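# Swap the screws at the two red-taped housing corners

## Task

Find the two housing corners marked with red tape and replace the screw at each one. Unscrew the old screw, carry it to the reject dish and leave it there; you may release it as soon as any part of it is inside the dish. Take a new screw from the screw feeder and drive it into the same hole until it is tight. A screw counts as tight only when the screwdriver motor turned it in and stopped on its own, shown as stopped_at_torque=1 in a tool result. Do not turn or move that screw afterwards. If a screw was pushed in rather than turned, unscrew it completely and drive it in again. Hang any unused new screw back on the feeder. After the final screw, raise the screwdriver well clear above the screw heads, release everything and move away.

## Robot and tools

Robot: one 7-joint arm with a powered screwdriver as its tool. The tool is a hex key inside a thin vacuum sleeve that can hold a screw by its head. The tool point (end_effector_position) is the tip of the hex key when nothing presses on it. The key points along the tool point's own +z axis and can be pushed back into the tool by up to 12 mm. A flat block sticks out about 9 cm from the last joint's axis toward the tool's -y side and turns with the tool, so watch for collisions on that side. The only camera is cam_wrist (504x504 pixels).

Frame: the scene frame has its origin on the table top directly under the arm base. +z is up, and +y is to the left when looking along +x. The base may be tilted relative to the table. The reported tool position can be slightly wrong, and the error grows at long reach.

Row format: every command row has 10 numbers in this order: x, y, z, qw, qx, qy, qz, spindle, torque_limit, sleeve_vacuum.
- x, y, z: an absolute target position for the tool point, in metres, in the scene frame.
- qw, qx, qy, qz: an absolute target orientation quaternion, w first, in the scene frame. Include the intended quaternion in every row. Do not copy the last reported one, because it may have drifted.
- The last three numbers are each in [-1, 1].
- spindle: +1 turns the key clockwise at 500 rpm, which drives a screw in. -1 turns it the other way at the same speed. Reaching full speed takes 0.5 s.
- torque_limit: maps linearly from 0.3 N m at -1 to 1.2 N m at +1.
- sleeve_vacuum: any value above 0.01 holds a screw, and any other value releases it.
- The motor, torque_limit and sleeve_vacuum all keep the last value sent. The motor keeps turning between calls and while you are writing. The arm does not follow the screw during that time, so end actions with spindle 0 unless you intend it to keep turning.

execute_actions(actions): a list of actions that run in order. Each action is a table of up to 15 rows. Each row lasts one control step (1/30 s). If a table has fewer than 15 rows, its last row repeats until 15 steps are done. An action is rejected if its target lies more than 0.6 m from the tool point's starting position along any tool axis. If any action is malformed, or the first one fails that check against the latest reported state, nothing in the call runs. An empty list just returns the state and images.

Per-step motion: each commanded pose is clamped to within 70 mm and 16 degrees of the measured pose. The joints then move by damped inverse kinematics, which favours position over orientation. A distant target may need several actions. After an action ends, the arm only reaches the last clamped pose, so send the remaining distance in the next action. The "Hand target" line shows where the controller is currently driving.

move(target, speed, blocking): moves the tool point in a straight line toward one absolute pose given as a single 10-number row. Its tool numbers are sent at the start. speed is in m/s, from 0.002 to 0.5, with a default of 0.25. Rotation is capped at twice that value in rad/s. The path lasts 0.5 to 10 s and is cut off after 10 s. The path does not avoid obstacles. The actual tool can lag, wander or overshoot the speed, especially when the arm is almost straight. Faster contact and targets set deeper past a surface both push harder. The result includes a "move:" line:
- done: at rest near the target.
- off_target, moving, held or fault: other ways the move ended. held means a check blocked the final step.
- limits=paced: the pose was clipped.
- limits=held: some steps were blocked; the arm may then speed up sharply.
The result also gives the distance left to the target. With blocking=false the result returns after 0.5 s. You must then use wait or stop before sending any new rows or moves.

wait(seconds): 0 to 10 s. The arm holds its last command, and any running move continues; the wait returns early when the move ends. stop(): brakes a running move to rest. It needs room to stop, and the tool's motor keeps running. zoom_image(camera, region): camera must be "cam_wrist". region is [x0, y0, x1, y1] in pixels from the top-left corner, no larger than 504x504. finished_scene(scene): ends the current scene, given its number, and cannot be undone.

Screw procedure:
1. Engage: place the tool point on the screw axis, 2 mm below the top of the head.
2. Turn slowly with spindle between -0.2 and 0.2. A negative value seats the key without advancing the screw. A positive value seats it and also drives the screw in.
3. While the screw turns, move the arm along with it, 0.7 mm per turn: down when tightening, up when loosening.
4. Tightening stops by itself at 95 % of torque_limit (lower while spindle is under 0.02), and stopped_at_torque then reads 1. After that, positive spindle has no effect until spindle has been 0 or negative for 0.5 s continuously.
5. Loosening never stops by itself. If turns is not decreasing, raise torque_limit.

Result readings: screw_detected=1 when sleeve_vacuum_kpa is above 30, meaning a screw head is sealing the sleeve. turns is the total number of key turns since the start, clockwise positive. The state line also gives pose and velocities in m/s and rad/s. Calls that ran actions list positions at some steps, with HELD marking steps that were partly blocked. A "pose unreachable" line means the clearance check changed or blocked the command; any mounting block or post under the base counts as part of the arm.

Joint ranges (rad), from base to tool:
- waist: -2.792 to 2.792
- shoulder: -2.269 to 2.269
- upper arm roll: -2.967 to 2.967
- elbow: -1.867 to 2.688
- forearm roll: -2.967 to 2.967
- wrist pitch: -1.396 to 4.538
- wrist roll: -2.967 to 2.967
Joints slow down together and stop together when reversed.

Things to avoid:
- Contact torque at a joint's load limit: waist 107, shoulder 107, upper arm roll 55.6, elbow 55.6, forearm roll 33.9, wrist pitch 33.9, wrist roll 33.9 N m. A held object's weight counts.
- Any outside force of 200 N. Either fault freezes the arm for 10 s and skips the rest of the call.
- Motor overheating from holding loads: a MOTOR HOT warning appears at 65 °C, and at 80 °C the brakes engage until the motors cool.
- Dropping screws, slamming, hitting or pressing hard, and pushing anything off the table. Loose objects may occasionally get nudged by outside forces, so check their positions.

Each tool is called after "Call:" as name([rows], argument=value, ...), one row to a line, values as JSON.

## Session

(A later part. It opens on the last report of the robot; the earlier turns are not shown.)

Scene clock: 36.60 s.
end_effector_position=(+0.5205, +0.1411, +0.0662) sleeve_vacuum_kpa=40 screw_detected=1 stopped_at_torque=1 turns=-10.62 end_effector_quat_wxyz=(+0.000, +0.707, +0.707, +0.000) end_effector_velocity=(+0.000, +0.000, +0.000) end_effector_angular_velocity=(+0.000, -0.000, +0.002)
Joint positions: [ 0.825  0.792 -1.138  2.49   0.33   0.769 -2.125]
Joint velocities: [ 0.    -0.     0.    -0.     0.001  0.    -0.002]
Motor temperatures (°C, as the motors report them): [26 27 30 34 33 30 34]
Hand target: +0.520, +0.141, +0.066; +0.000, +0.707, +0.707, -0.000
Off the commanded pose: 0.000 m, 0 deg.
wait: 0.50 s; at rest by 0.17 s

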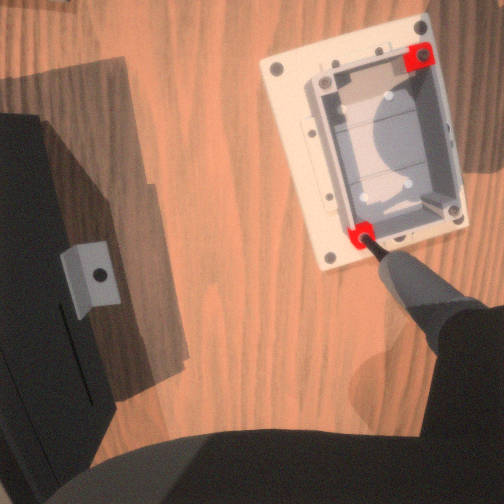

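Call:
execute_actions([
  [[0.5203,0.1413,0.066,0,0.7071,0.7071,0,0,1,-1],[0.5203,0.1413,0.066,0,0.7071,0.7071,0,0,1,-1],[0.5203,0.1413,0.066,0,0.7071,0.7071,0,0,1,-1],[0.5203,0.1413,0.066,0,0.7071,0.7071,0,0,1,-1],[0.5203,0.1413,0.07,0,0.7071,0.7071,0,0,1,-1],[0.5203,0.1413,0.075,0,0.7071,0.7071,0,0,1,-1],[0.5203,0.1413,0.08,0,0.7071,0.7071,0,0,1,-1],[0.5203,0.1413,0.085,0,0.7071,0.7071,0,0,1,-1]],
])

Call:
move(target=[0.392,0.182,0.081,0,0.4226,0.9063,0,0,1,1], speed=0.2)

Call:
zoom_image(camera="cam_wrist", region=[328,199,408,279])

Scene clock: 37.43 s.
end_effector_position=(+0.5202, +0.1414, +0.0851) sleeve_vacuum_kpa=0 screw_detected=0 stopped_at_torque=1 turns=-10.62 end_effector_quat_wxyz=(-0.000, +0.707, +0.707, +0.000) end_effector_velocity=(+0.000, +0.000, -0.000) end_effector_angular_velocity=(-0.000, -0.001, +0.002)
Joint positions: [ 0.773  0.81  -1.114  2.472  0.31   0.71  -2.11 ]
Joint velocities: [ 0.001 -0.    -0.     0.     0.     0.002 -0.002]
Motor temperatures (°C, as the motors report them): [26 27 30 34 33 30 34]
Hand target: +0.520, +0.141, +0.085; -0.000, +0.707, +0.707, +0.000
Off the commanded pose: 0.000 m, 0 deg.
Step readings (end_effector_position):
0: (+0.5205, +0.1411, +0.0662)
1: (+0.5205, +0.1411, +0.0662)
2: (+0.5205, +0.1411, +0.0662)
4: (+0.5205, +0.1411, +0.0662)
8: (+0.5201, +0.1412, +0.0776)
15: end_effector_position above

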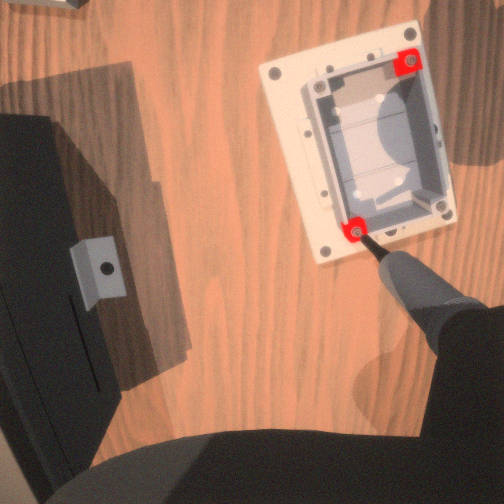

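Scene clock: 39.47 s.
end_effector_position=(+0.3922, +0.1821, +0.0812) sleeve_vacuum_kpa=14 screw_detected=0 stopped_at_torque=1 turns=-10.62 end_effector_quat_wxyz=(+0.000, +0.423, +0.906, +0.000) end_effector_velocity=(-0.000, -0.000, -0.000) end_effector_angular_velocity=(-0.000, +0.000, -0.000)
Joint positions: [ 0.497  0.977 -0.793  2.686  0.344  0.683 -2.677]
Joint velocities: [-0.    -0.001 -0.    -0.     0.    -0.    -0.   ]
Motor temperatures (°C, as the motors report them): [26 27 30 34 33 30 34]
Hand target: +0.392, +0.182, +0.081; -0.000, +0.423, +0.906, +0.000
Off the commanded pose: 0.000 m, 0 deg.
move: done

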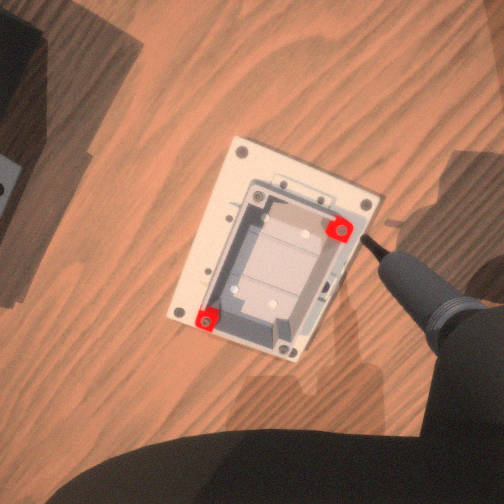

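Region (328, 199, 408, 279) of cam_wrist's 504x504 image, scaled by 6.300, with more detail than that image has.

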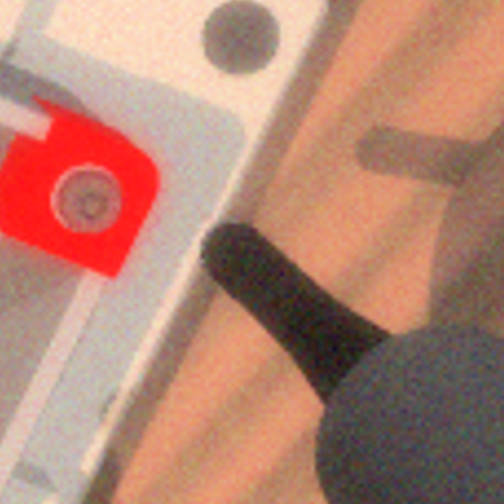

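Call:
execute_actions([
  [[0.3983,0.1717,0.081,0,0.4226,0.9063,0,0,1,1]],
])

Call:
zoom_image(camera="cam_wrist", region=[328,199,408,279])

Scene clock: 40.20 s.
end_effector_position=(+0.3983, +0.1715, +0.0810) sleeve_vacuum_kpa=14 screw_detected=0 stopped_at_torque=1 turns=-10.62 end_effector_quat_wxyz=(+0.000, +0.422, +0.906, -0.000) end_effector_velocity=(+0.000, +0.000, +0.000) end_effector_angular_velocity=(+0.000, -0.000, -0.001)
Joint positions: [ 0.527  0.951 -0.844  2.67   0.332  0.696 -2.706]
Joint velocities: [ 0.     0.     0.    -0.     0.    -0.     0.001]
Motor temperatures (°C, as the motors report them): [26 27 30 34 33 30 34]
Hand target: +0.398, +0.172, +0.081; +0.000, +0.423, +0.906, -0.000
Off the commanded pose: 0.000 m, 0 deg.
Step readings (end_effector_position):
0: (+0.3922, +0.1821, +0.0812)
1: (+0.3923, +0.1820, +0.0811)
2: (+0.3929, +0.1806, +0.0810)
4: (+0.3973, +0.1728, +0.0813)
8: (+0.3983, +0.1715, +0.0810)
15: end_effector_position above

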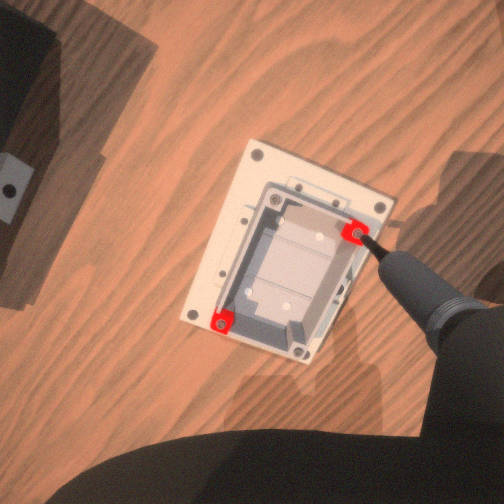

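Region (328, 199, 408, 279) of cam_wrist's 504x504 image, scaled by 6.300, with more detail than that image has.

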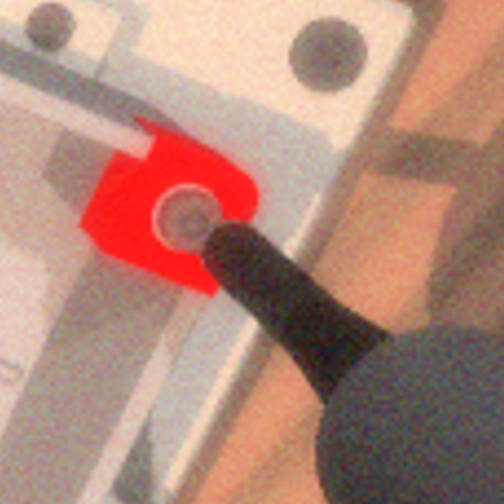

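Call:
move(target=[0.3984,0.1719,0.072,0,0.4226,0.9063,0,0,1,1], speed=0.03)

Call:
move(target=[0.3984,0.1719,0.0665,0,0.4226,0.9063,0,-0.08,1,1], speed=0.006)

Call:
execute_actions([
  [[0.3984,0.1719,0.0665,0,0.4226,0.9063,0,0,1,1]],
])

Call:
zoom_image(camera="cam_wrist", region=[343,214,393,264])

Scene clock: 41.40 s.
end_effector_position=(+0.3984, +0.1719, +0.0719) sleeve_vacuum_kpa=14 screw_detected=0 stopped_at_torque=1 turns=-10.62 end_effector_quat_wxyz=(-0.000, +0.423, +0.906, -0.000) end_effector_velocity=(+0.000, -0.000, +0.000) end_effector_angular_velocity=(-0.000, -0.000, -0.000)
Joint positions: [ 0.553  0.94  -0.848  2.682  0.341  0.732 -2.708]
Joint velocities: [ 0. -0. -0. -0. -0. -0.  0.]
Motor temperatures (°C, as the motors report them): [26 27 30 34 33 30 34]
Hand target: +0.398, +0.172, +0.072; +0.000, +0.423, +0.906, -0.000
Off the commanded pose: 0.000 m, 0 deg.
move: done

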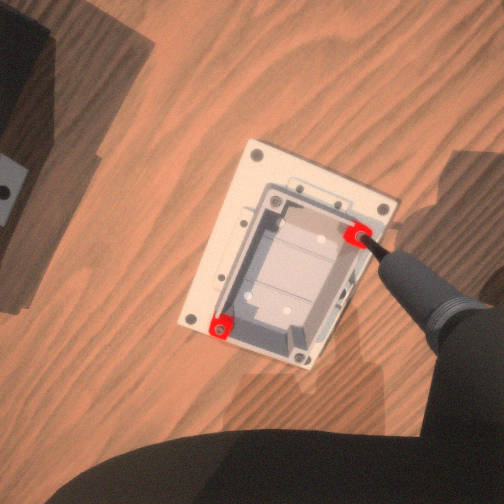

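Scene clock: 42.53 s.
end_effector_position=(+0.3990, +0.1717, +0.0668) sleeve_vacuum_kpa=40 screw_detected=1 stopped_at_torque=1 turns=-11.37 end_effector_quat_wxyz=(+0.001, +0.423, +0.906, -0.000) end_effector_velocity=(-0.000, -0.000, +0.000) end_effector_angular_velocity=(-0.000, +0.000, -0.000)
Joint positions: [ 0.566  0.927 -0.849  2.686  0.355  0.752 -2.717]
Joint velocities: [-0.    -0.     0.     0.    -0.001 -0.     0.001]
Motor temperatures (°C, as the motors report them): [26 27 30 34 33 30 34]
Hand target: +0.398, +0.172, +0.066; +0.000, +0.423, +0.906, -0.000
Off the commanded pose: 0.001 m, 0 deg.
joint sent to its limit — the command would take joint 4 (elbow) past its upper limit, so that joint was sent only as far as its limit.
move: done

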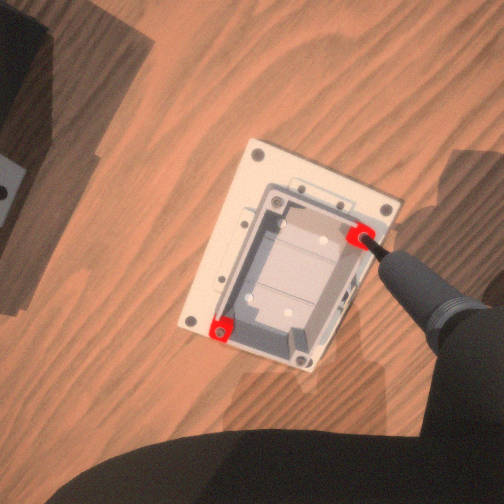

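Scene clock: 43.03 s.
end_effector_position=(+0.3990, +0.1717, +0.0668) sleeve_vacuum_kpa=40 screw_detected=1 stopped_at_torque=1 turns=-11.37 end_effector_quat_wxyz=(+0.001, +0.423, +0.906, -0.000) end_effector_velocity=(+0.000, +0.000, +0.000) end_effector_angular_velocity=(+0.000, -0.000, -0.002)
Joint positions: [ 0.566  0.927 -0.849  2.686  0.355  0.752 -2.717]
Joint velocities: [-0.    -0.     0.    -0.     0.    -0.     0.002]
Motor temperatures (°C, as the motors report them): [26 27 30 34 33 30 34]
Hand target: +0.398, +0.172, +0.067; -0.000, +0.423, +0.906, -0.000
Off the commanded pose: 0.001 m, 0 deg.
joint sent to its limit — the command would take joint 4 (elbow) past its upper limit, so that joint was sent only as far as its limit.
Step readings (end_effector_position):
0: (+0.3990, +0.1717, +0.0668)
1: (+0.3990, +0.1717, +0.0668)
2: (+0.3990, +0.1717, +0.0668)
4: (+0.3990, +0.1717, +0.0668)
8: (+0.3990, +0.1717, +0.0668)
15: end_effector_position above

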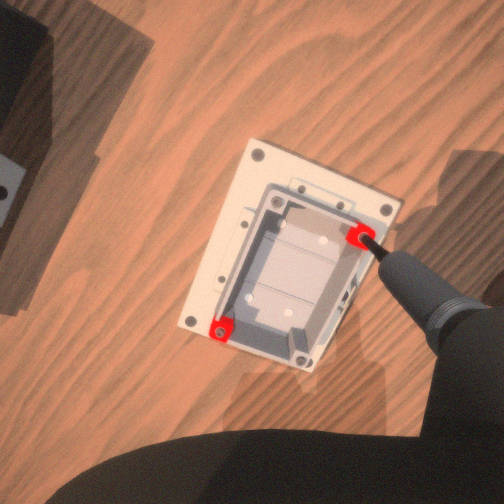

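Region (343, 214, 393, 264) of cam_wrist's 504x504 image, scaled by 10.080, with more detail than that image has.

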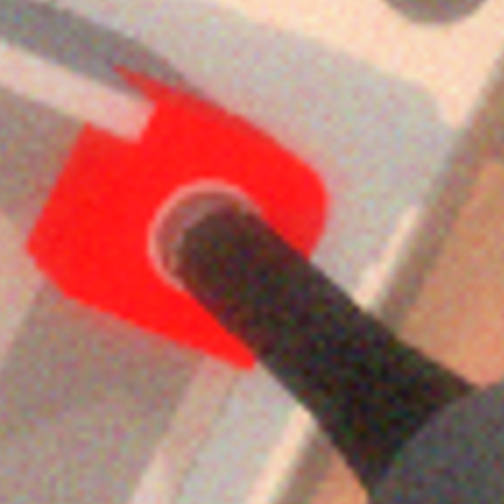

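Call:
move(target=[0.3987,0.1718,0.0795,0,0.4226,0.9063,0,-1,1,1], speed=0.005)

Call:
move(target=[0.3987,0.1718,0.115,0,0.4226,0.9063,0,0,1,1], speed=0.07)

Call:
move(target=[0.36,-0.02,0.115,0,0.7071,0.7071,0,0,1,1], speed=0.2)

Call:
move(target=[0.31,-0.1,0.065,0,0.7071,0.7071,0,0,1,1], speed=0.15)

Scene clock: 46.13 s.
end_effector_position=(+0.3987, +0.1719, +0.0795) sleeve_vacuum_kpa=40 screw_detected=1 stopped_at_torque=1 turns=-32.48 end_effector_quat_wxyz=(+0.000, +0.423, +0.906, +0.000) end_effector_velocity=(-0.000, -0.000, +0.000) end_effector_angular_velocity=(-0.001, +0.000, +0.002)
Joint positions: [ 0.527  0.939 -0.84   2.667  0.347  0.698 -2.716]
Joint velocities: [-0.    -0.    -0.    -0.    -0.001 -0.    -0.001]
Motor temperatures (°C, as the motors report them): [26 27 30 34 33 30 34]
Hand target: +0.399, +0.172, +0.080; -0.000, +0.423, +0.906, +0.000
Off the commanded pose: 0.000 m, 0 deg.
move: done

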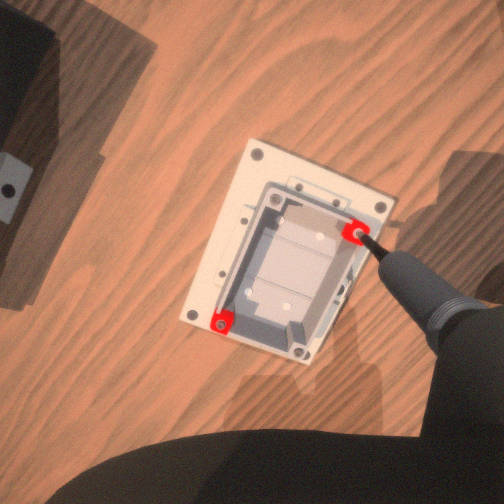

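Scene clock: 46.90 s.
end_effector_position=(+0.3987, +0.1719, +0.1151) sleeve_vacuum_kpa=40 screw_detected=1 stopped_at_torque=1 turns=-32.48 end_effector_quat_wxyz=(-0.000, +0.422, +0.906, +0.000) end_effector_velocity=(+0.000, -0.000, +0.000) end_effector_angular_velocity=(-0.000, -0.000, +0.000)
Joint positions: [ 0.444  0.982 -0.833  2.615  0.308  0.563 -2.701]
Joint velocities: [ 0.001  0.    -0.    -0.    -0.     0.001  0.   ]
Motor temperatures (°C, as the motors report them): [26 27 30 34 33 30 34]
Hand target: +0.399, +0.172, +0.115; -0.000, +0.423, +0.906, +0.000
Off the commanded pose: 0.000 m, 0 deg.
move: done

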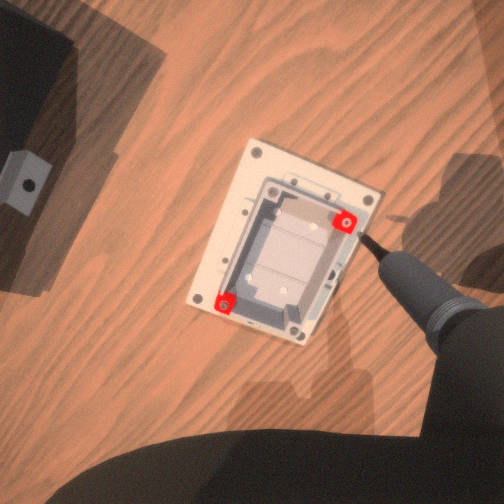

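Scene clock: 48.97 s.
end_effector_position=(+0.3607, -0.0203, +0.1156) sleeve_vacuum_kpa=40 screw_detected=1 stopped_at_torque=1 turns=-32.48 end_effector_quat_wxyz=(+0.001, +0.707, +0.707, +0.000) end_effector_velocity=(+0.000, -0.000, +0.000) end_effector_angular_velocity=(-0.001, -0.001, -0.001)
Joint positions: [ 0.809  0.766 -1.816  2.47   0.159  0.633 -2.679]
Joint velocities: [-0.001 -0.     0.    -0.     0.    -0.     0.001]
Motor temperatures (°C, as the motors report them): [26 27 30 34 33 30 34]
Hand target: +0.361, -0.020, +0.116; +0.001, +0.707, +0.707, +0.001
Off the commanded pose: 0.001 m, 0 deg.
move: done

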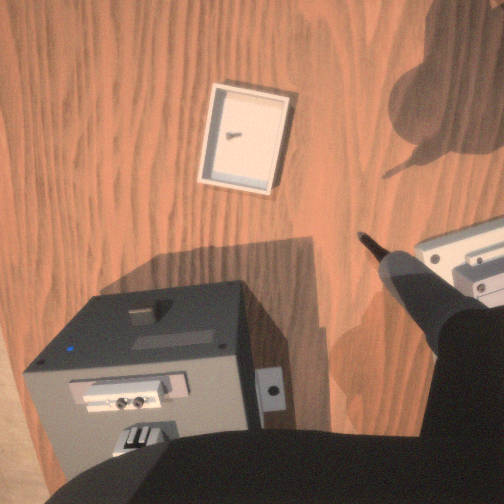

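Scene clock: 50.00 s.
end_effector_position=(+0.3100, -0.1004, +0.0653) sleeve_vacuum_kpa=40 screw_detected=1 stopped_at_torque=1 turns=-32.48 end_effector_quat_wxyz=(+0.000, +0.707, +0.707, -0.000) end_effector_velocity=(+0.000, -0.000, +0.000) end_effector_angular_velocity=(-0.000, -0.000, -0.003)
Joint positions: [ 1.047  0.972 -2.199  2.414 -0.021  0.823 -2.778]
Joint velocities: [-0.    -0.001  0.    -0.     0.001 -0.     0.002]
Motor temperatures (°C, as the motors report them): [26 27 30 34 33 30 34]
Hand target: +0.310, -0.100, +0.065; +0.000, +0.707, +0.707, -0.000
Off the commanded pose: 0.001 m, 0 deg.
move: done

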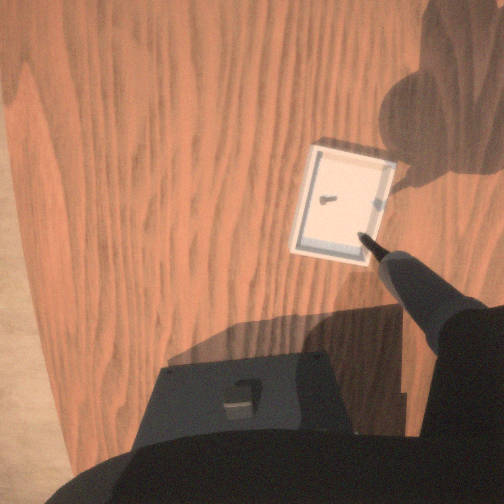

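Call:
move(target=[0.308,-0.102,0.025,0,0.7071,0.7071,0,0,1,1], speed=0.07)

Call:
execute_actions([
  [[0.308,-0.102,0.025,0,0.7071,0.7071,0,0,1,-1]],
])

Call:
move(target=[0.32,-0.12,0.205,0,0.7071,0.7071,0,0,1,-1])

Call:
move(target=[0.4603,-0.1832,0.185,0,0.7071,0.7071,0,0,1,1])

Call:
move(target=[0.4603,-0.1832,0.165,0,0.7071,0.7071,0,-0.08,1,1], speed=0.012)

Call:
execute_actions([
  [[0.4603,-0.1832,0.165,0,0.7071,0.7071,0,0,1,1]],
])

Call:
zoom_image(camera="cam_wrist", region=[343,214,393,264])

Scene clock: 51.13 s.
end_effector_position=(+0.3081, -0.1021, +0.0249) sleeve_vacuum_kpa=40 screw_detected=1 stopped_at_torque=1 turns=-32.48 end_effector_quat_wxyz=(+0.000, +0.707, +0.707, +0.000) end_effector_velocity=(-0.000, -0.000, +0.000) end_effector_angular_velocity=(-0.000, -0.001, +0.002)
Joint positions: [ 1.138  1.034 -2.263  2.439 -0.026  0.947 -2.787]
Joint velocities: [-0.001  0.     0.    -0.     0.     0.    -0.002]
Motor temperatures (°C, as the motors report them): [26 27 30 34 33 30 34]
Hand target: +0.308, -0.102, +0.025; +0.000, +0.707, +0.707, -0.000
Off the commanded pose: 0.000 m, 0 deg.
move: done

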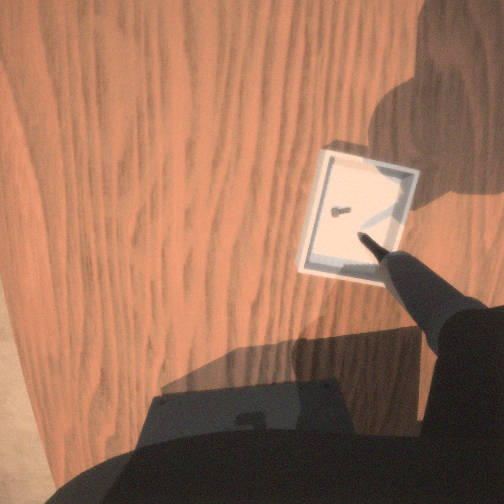

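Scene clock: 51.63 s.
end_effector_position=(+0.3081, -0.1020, +0.0249) sleeve_vacuum_kpa=0 screw_detected=0 stopped_at_torque=1 turns=-32.48 end_effector_quat_wxyz=(+0.000, +0.707, +0.707, +0.000) end_effector_velocity=(-0.000, +0.000, +0.000) end_effector_angular_velocity=(+0.000, +0.000, +0.001)
Joint positions: [ 1.138  1.034 -2.263  2.44  -0.026  0.947 -2.787]
Joint velocities: [ 0.    -0.    -0.     0.    -0.    -0.    -0.001]
Motor temperatures (°C, as the motors report them): [26 27 30 34 33 30 34]
Hand target: +0.308, -0.102, +0.025; -0.000, +0.707, +0.707, -0.000
Off the commanded pose: 0.000 m, 0 deg.
Step readings (end_effector_position):
0: (+0.3081, -0.1021, +0.0249)
1: (+0.3081, -0.1021, +0.0249)
2: (+0.3081, -0.1020, +0.0249)
4: (+0.3081, -0.1020, +0.0249)
8: (+0.3081, -0.1020, +0.0249)
15: end_effector_position above

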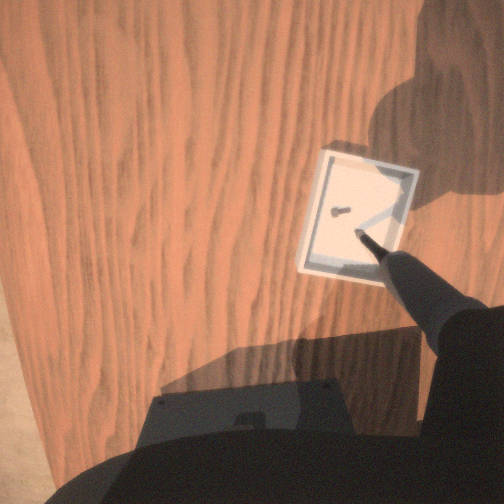

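Scene clock: 52.77 s.
end_effector_position=(+0.3199, -0.1192, +0.2050) sleeve_vacuum_kpa=0 screw_detected=0 stopped_at_torque=1 turns=-32.48 end_effector_quat_wxyz=(-0.000, +0.707, +0.707, +0.000) end_effector_velocity=(-0.000, -0.000, +0.000) end_effector_angular_velocity=(-0.000, +0.001, -0.001)
Joint positions: [ 0.858  0.897 -2.052  2.172 -0.029  0.411 -2.747]
Joint velocities: [-0.    -0.    -0.     0.    -0.001  0.     0.002]
Motor temperatures (°C, as the motors report them): [26 27 30 34 33 30 34]
Hand target: +0.320, -0.119, +0.205; -0.000, +0.707, +0.707, +0.000
Off the commanded pose: 0.001 m, 0 deg.
move: done

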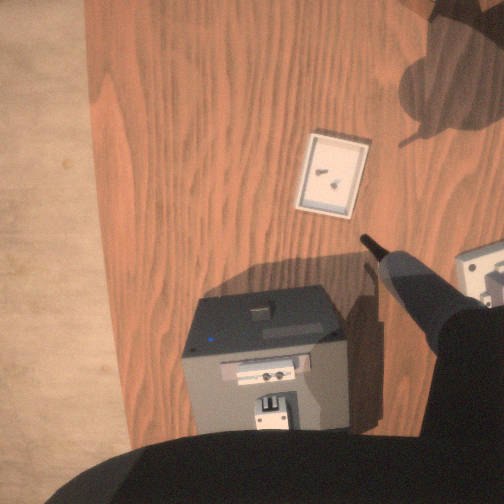

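Scene clock: 53.73 s.
end_effector_position=(+0.4605, -0.1832, +0.1853) sleeve_vacuum_kpa=14 screw_detected=0 stopped_at_torque=1 turns=-32.48 end_effector_quat_wxyz=(+0.000, +0.707, +0.707, +0.000) end_effector_velocity=(-0.000, +0.000, -0.000) end_effector_angular_velocity=(+0.000, +0.000, +0.002)
Joint positions: [ 1.17   1.053 -2.043  1.884 -0.041  0.419 -2.557]
Joint velocities: [-0.001 -0.     0.     0.001 -0.     0.    -0.002]
Motor temperatures (°C, as the motors report them): [26 27 30 35 33 30 34]
Hand target: +0.460, -0.183, +0.185; -0.000, +0.707, +0.707, -0.000
Off the commanded pose: 0.000 m, 0 deg.
move: done

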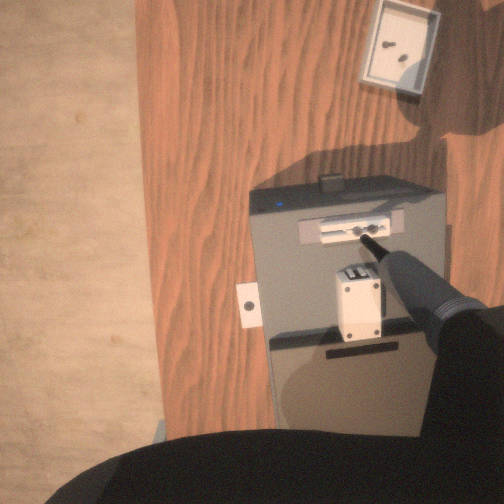

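Scene clock: 55.63 s.
end_effector_position=(+0.4603, -0.1834, +0.1653) sleeve_vacuum_kpa=40 screw_detected=1 stopped_at_torque=1 turns=-33.74 end_effector_quat_wxyz=(+0.000, +0.707, +0.707, -0.000) end_effector_velocity=(-0.000, +0.000, -0.000) end_effector_angular_velocity=(+0.001, -0.000, +0.000)
Joint positions: [ 1.19   1.062 -2.057  1.914 -0.042  0.469 -2.558]
Joint velocities: [-0.  0.  0.  0.  0. -0. -0.]
Motor temperatures (°C, as the motors report them): [26 27 30 35 33 30 34]
Hand target: +0.460, -0.183, +0.165; +0.000, +0.707, +0.707, -0.000
Off the commanded pose: 0.000 m, 0 deg.
move: done

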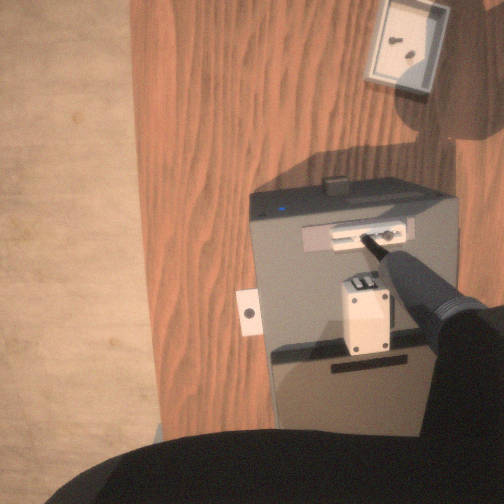

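Scene clock: 56.13 s.
end_effector_position=(+0.4603, -0.1834, +0.1653) sleeve_vacuum_kpa=40 screw_detected=1 stopped_at_torque=1 turns=-33.74 end_effector_quat_wxyz=(+0.000, +0.707, +0.707, -0.000) end_effector_velocity=(-0.000, -0.000, +0.000) end_effector_angular_velocity=(-0.000, +0.000, +0.001)
Joint positions: [ 1.19   1.062 -2.057  1.914 -0.042  0.469 -2.558]
Joint velocities: [-0.    -0.    -0.     0.    -0.     0.    -0.001]
Motor temperatures (°C, as the motors report them): [26 27 30 35 33 30 34]
Hand target: +0.460, -0.183, +0.165; -0.000, +0.707, +0.707, -0.000
Off the commanded pose: 0.000 m, 0 deg.
Step readings (end_effector_position):
0: (+0.4603, -0.1834, +0.1653)
1: (+0.4603, -0.1834, +0.1653)
2: (+0.4603, -0.1834, +0.1653)
4: (+0.4603, -0.1834, +0.1653)
8: (+0.4603, -0.1834, +0.1653)
15: end_effector_position above

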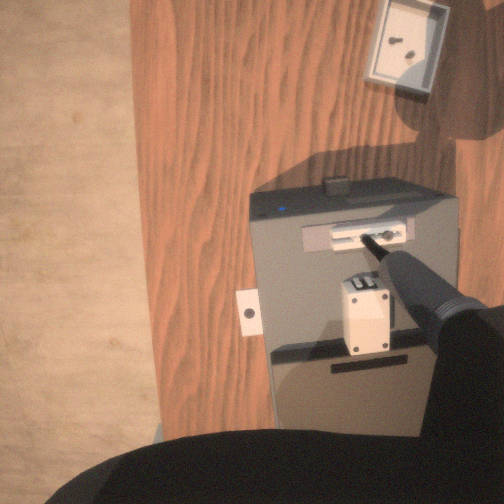

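Region (343, 214, 393, 264) of cam_wrist's 504x504 image, scaled by 10.080, with more detail than that image has.

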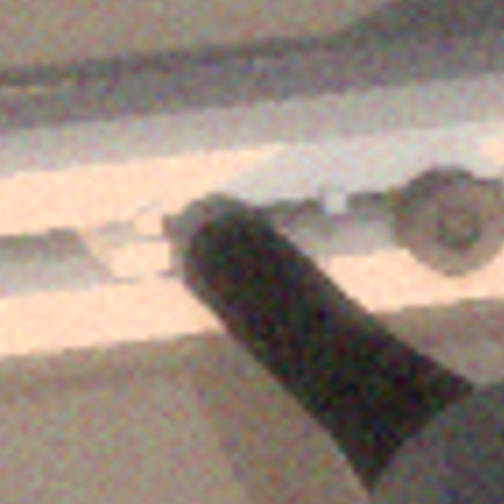

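Call:
move(target=[0.4603,-0.1832,0.205,0,0.7071,0.7071,0,0,1,1], speed=0.07)

Call:
move(target=[0.43,0.09,0.2,0,0.7071,0.7071,0,0,0,1])

Call:
move(target=[0.3987,0.1718,0.115,0,0.4226,0.9063,0,0,0,1])

Call:
move(target=[0.3987,0.1718,0.083,0,0.4226,0.9063,0,0,0,1], speed=0.05)

Call:
zoom_image(camera="cam_wrist", region=[328,199,408,279])

Scene clock: 57.20 s.
end_effector_position=(+0.4602, -0.1831, +0.2051) sleeve_vacuum_kpa=40 screw_detected=1 stopped_at_torque=1 turns=-33.74 end_effector_quat_wxyz=(-0.000, +0.707, +0.707, -0.000) end_effector_velocity=(-0.000, -0.000, +0.000) end_effector_angular_velocity=(-0.000, -0.000, +0.001)
Joint positions: [ 1.151  1.047 -2.03   1.853 -0.043  0.37  -2.555]
Joint velocities: [ 0.    -0.     0.    -0.     0.    -0.    -0.001]
Motor temperatures (°C, as the motors report them): [27 27 30 35 33 30 34]
Hand target: +0.460, -0.183, +0.205; -0.000, +0.707, +0.707, +0.000
Off the commanded pose: 0.000 m, 0 deg.
move: done

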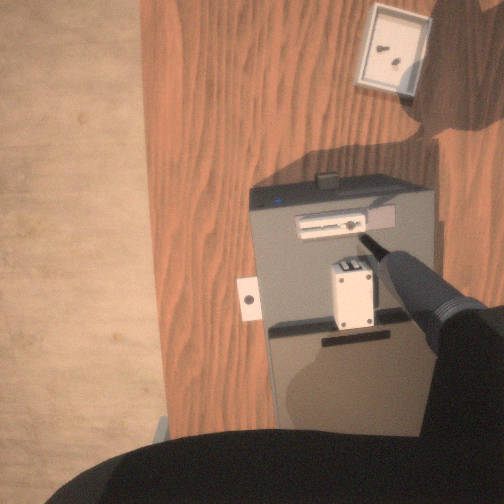

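Scene clock: 58.77 s.
end_effector_position=(+0.4299, +0.0900, +0.1988) sleeve_vacuum_kpa=40 screw_detected=1 stopped_at_torque=1 turns=-33.74 end_effector_quat_wxyz=(-0.001, +0.708, +0.707, +0.000) end_effector_velocity=(-0.000, +0.000, -0.000) end_effector_angular_velocity=(+0.001, +0.001, +0.000)
Joint positions: [ 0.349  0.621 -1.168  2.351  0.401  0.264 -2.482]
Joint velocities: [ 0.002 -0.    -0.     0.    -0.     0.     0.   ]
Motor temperatures (°C, as the motors report them): [27 27 30 35 33 30 34]
Hand target: +0.430, +0.090, +0.199; -0.001, +0.707, +0.707, +0.000
Off the commanded pose: 0.001 m, 0 deg.
move: done

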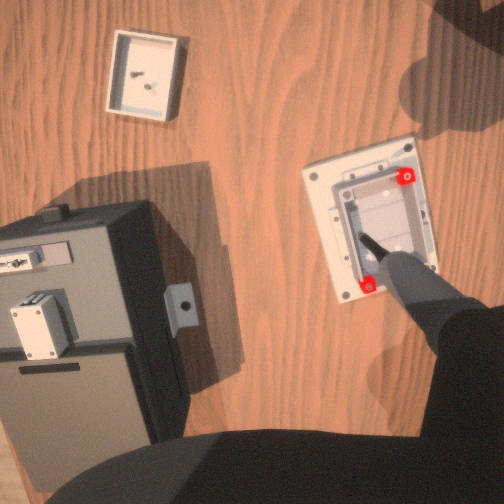

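Scene clock: 60.47 s.
end_effector_position=(+0.3983, +0.1717, +0.1148) sleeve_vacuum_kpa=40 screw_detected=1 stopped_at_torque=1 turns=-33.74 end_effector_quat_wxyz=(-0.001, +0.423, +0.906, -0.000) end_effector_velocity=(+0.000, -0.000, -0.000) end_effector_angular_velocity=(-0.000, +0.000, -0.002)
Joint positions: [ 0.371  0.865 -0.782  2.574  0.436  0.523 -2.811]
Joint velocities: [-0.    -0.    -0.    -0.     0.    -0.     0.001]
Motor temperatures (°C, as the motors report them): [27 27 30 35 33 30 34]
Hand target: +0.398, +0.172, +0.115; -0.001, +0.423, +0.906, -0.000
Off the commanded pose: 0.000 m, 0 deg.
move: done

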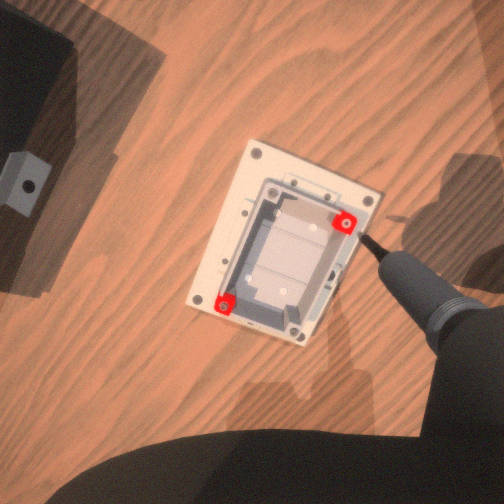

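Scene clock: 61.33 s.
end_effector_position=(+0.3987, +0.1717, +0.0829) sleeve_vacuum_kpa=40 screw_detected=1 stopped_at_torque=1 turns=-33.74 end_effector_quat_wxyz=(+0.000, +0.423, +0.906, -0.000) end_effector_velocity=(-0.000, +0.000, -0.000) end_effector_angular_velocity=(+0.000, +0.000, +0.000)
Joint positions: [ 0.444  0.826 -0.78   2.617  0.485  0.637 -2.83 ]
Joint velocities: [-0.     0.     0.     0.     0.    -0.    -0.001]
Motor temperatures (°C, as the motors report them): [27 27 30 35 33 30 34]
Hand target: +0.399, +0.172, +0.083; +0.000, +0.423, +0.906, -0.000
Off the commanded pose: 0.000 m, 0 deg.
move: done

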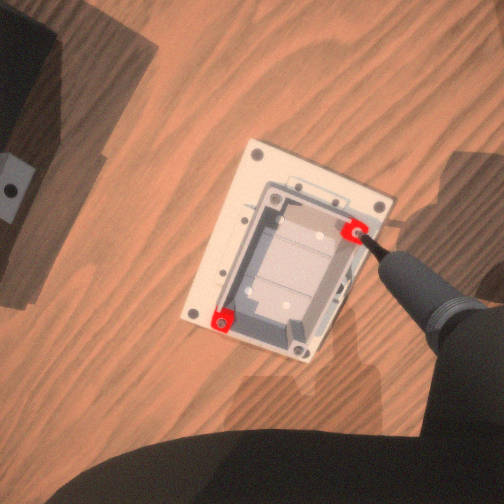

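Region (328, 199, 408, 279) of cam_wrist's 504x504 image, scaled by 6.300, with more detail than that image has.

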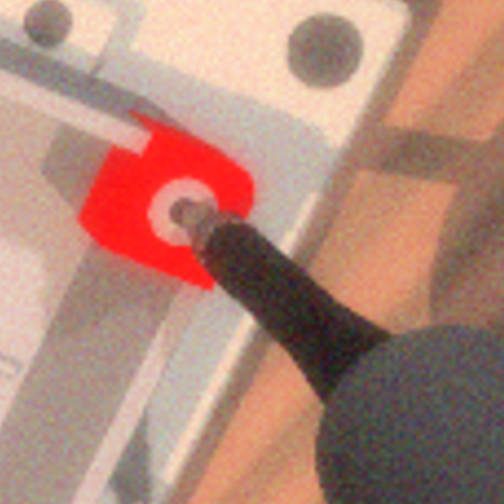

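Call:
move(target=[0.3989,0.1718,0.078,0,0.4226,0.9063,0,0.1,0,1], speed=0.006)

Call:
move(target=[0.3989,0.1718,0.066,0,0.4226,0.9063,0,0.6,0,1], speed=0.0035)

Call:
wait(seconds=0.5)

Call:
zoom_image(camera="cam_wrist", region=[343,214,393,264])

Scene clock: 62.63 s.
end_effector_position=(+0.3989, +0.1718, +0.0780) sleeve_vacuum_kpa=40 screw_detected=1 stopped_at_torque=0 turns=-32.89 end_effector_quat_wxyz=(-0.000, +0.423, +0.906, -0.000) end_effector_velocity=(+0.000, -0.000, +0.000) end_effector_angular_velocity=(-0.000, -0.000, -0.001)
Joint positions: [ 0.459  0.821 -0.782  2.622  0.49   0.656 -2.832]
Joint velocities: [ 0.     0.    -0.    -0.    -0.     0.     0.001]
Motor temperatures (°C, as the motors report them): [26 27 30 35 33 30 34]
Hand target: +0.399, +0.172, +0.078; +0.000, +0.423, +0.906, -0.000
Off the commanded pose: 0.000 m, 0 deg.
move: done

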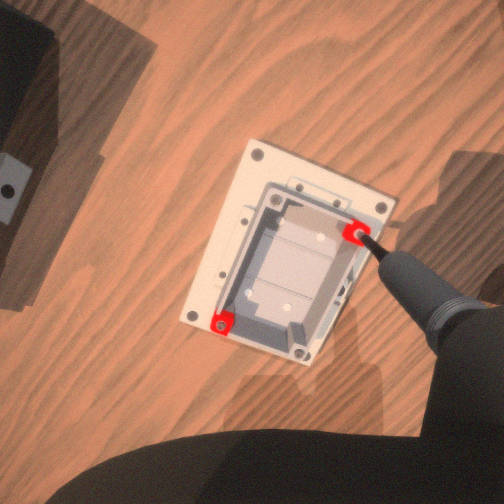

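Scene clock: 66.30 s.
end_effector_position=(+0.3992, +0.1717, +0.0662) sleeve_vacuum_kpa=40 screw_detected=1 stopped_at_torque=1 turns=-18.67 end_effector_quat_wxyz=(+0.000, +0.423, +0.906, -0.000) end_effector_velocity=(+0.000, -0.000, +0.000) end_effector_angular_velocity=(-0.000, -0.000, +0.000)
Joint positions: [ 0.5    0.813 -0.791  2.639  0.5    0.705 -2.833]
Joint velocities: [-0.  0. -0. -0. -0.  0. -0.]
Motor temperatures (°C, as the motors report them): [26 27 30 35 33 30 34]
Hand target: +0.399, +0.172, +0.066; +0.000, +0.423, +0.906, -0.000
Off the commanded pose: 0.000 m, 0 deg.
move: done

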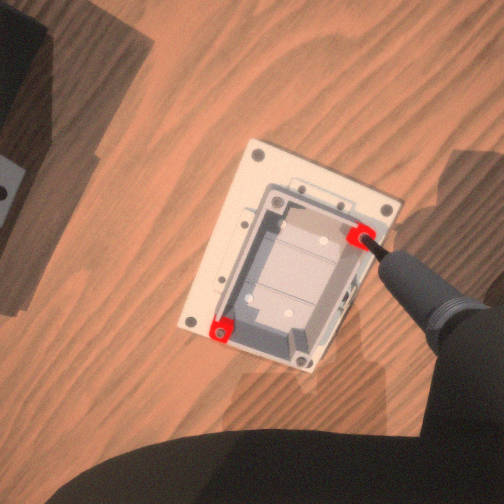

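Scene clock: 66.80 s.
end_effector_position=(+0.3992, +0.1717, +0.0662) sleeve_vacuum_kpa=40 screw_detected=1 stopped_at_torque=1 turns=-18.67 end_effector_quat_wxyz=(+0.000, +0.423, +0.906, -0.000) end_effector_velocity=(-0.000, -0.000, +0.000) end_effector_angular_velocity=(-0.000, +0.000, +0.001)
Joint positions: [ 0.5    0.813 -0.791  2.639  0.5    0.705 -2.833]
Joint velocities: [-0.  0.  0. -0. -0. -0. -0.]
Motor temperatures (°C, as the motors report them): [26 27 30 35 33 30 34]
Hand target: +0.399, +0.172, +0.066; +0.000, +0.423, +0.906, -0.000
Off the commanded pose: 0.000 m, 0 deg.
wait: 0.50 s; at rest by 0.17 s

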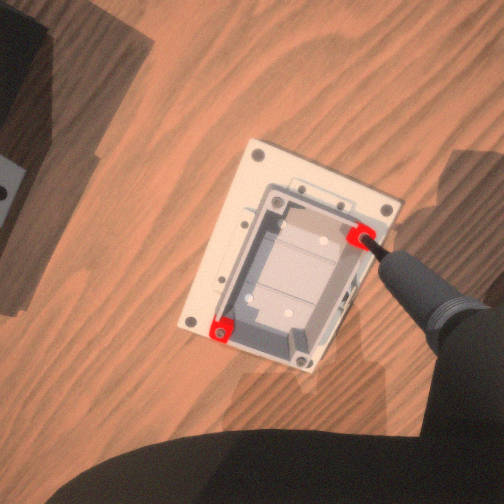

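Region (343, 214, 393, 264) of cam_wrist's 504x504 image, scaled by 10.080, with more detail than that image has.

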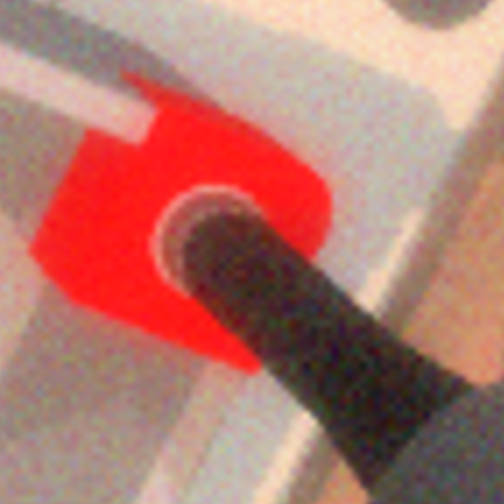

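Call:
execute_actions([
  [[0.3989,0.1718,0.066,0,0.4226,0.9063,0,0,0,-1]],
])

Call:
move(target=[0.3989,0.1718,0.2,0,0.4226,0.9063,0,0,0,-1], speed=0.15)

Call:
finished_scene(scene=2)

Scene clock: 67.43 s.
end_effector_position=(+0.3992, +0.1717, +0.0662) sleeve_vacuum_kpa=0 screw_detected=0 stopped_at_torque=1 turns=-18.67 end_effector_quat_wxyz=(+0.000, +0.423, +0.906, -0.000) end_effector_velocity=(-0.000, +0.000, -0.000) end_effector_angular_velocity=(+0.000, +0.000, +0.000)
Joint positions: [ 0.5    0.813 -0.791  2.639  0.5    0.705 -2.833]
Joint velocities: [ 0.    -0.    -0.     0.     0.    -0.    -0.001]
Motor temperatures (°C, as the motors report them): [26 27 30 35 33 30 34]
Hand target: +0.399, +0.172, +0.066; +0.000, +0.423, +0.906, -0.000
Off the commanded pose: 0.000 m, 0 deg.
Step readings (end_effector_position):
0: (+0.3992, +0.1717, +0.0662)
1: (+0.3992, +0.1717, +0.0662)
2: (+0.3992, +0.1717, +0.0662)
4: (+0.3992, +0.1717, +0.0662)
8: (+0.3992, +0.1717, +0.0662)
15: end_effector_position above

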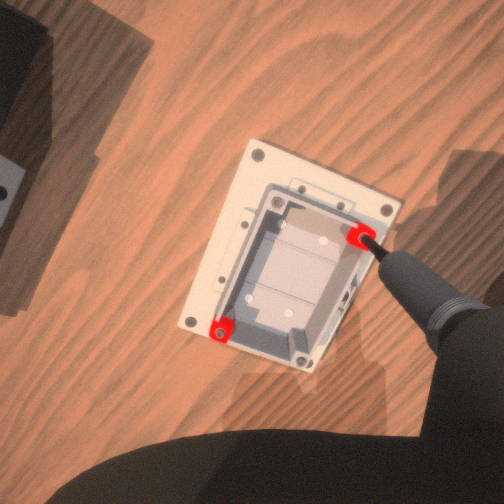

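Scene clock: 68.63 s.
end_effector_position=(+0.3988, +0.1721, +0.2001) sleeve_vacuum_kpa=0 screw_detected=0 stopped_at_torque=1 turns=-18.67 end_effector_quat_wxyz=(-0.000, +0.422, +0.906, +0.000) end_effector_velocity=(+0.000, -0.000, +0.000) end_effector_angular_velocity=(-0.000, -0.000, -0.001)
Joint positions: [ 0.272  0.954 -0.831  2.432  0.324  0.262 -2.766]
Joint velocities: [-0.    -0.    -0.    -0.     0.     0.     0.001]
Motor temperatures (°C, as the motors report them): [26 27 30 35 33 30 34]
Hand target: +0.399, +0.172, +0.200; -0.000, +0.422, +0.906, +0.000
Off the commanded pose: 0.000 m, 0 deg.
move: done

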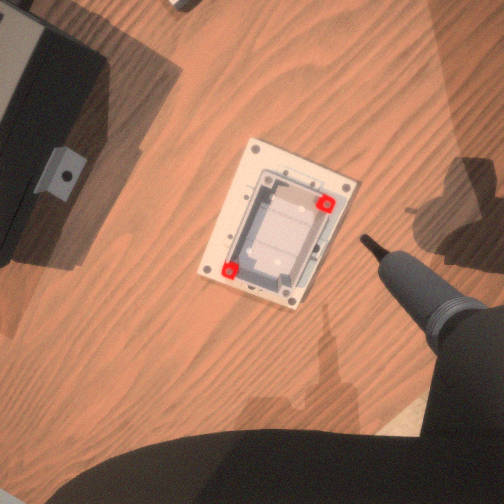

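The scene is finished: the task was done.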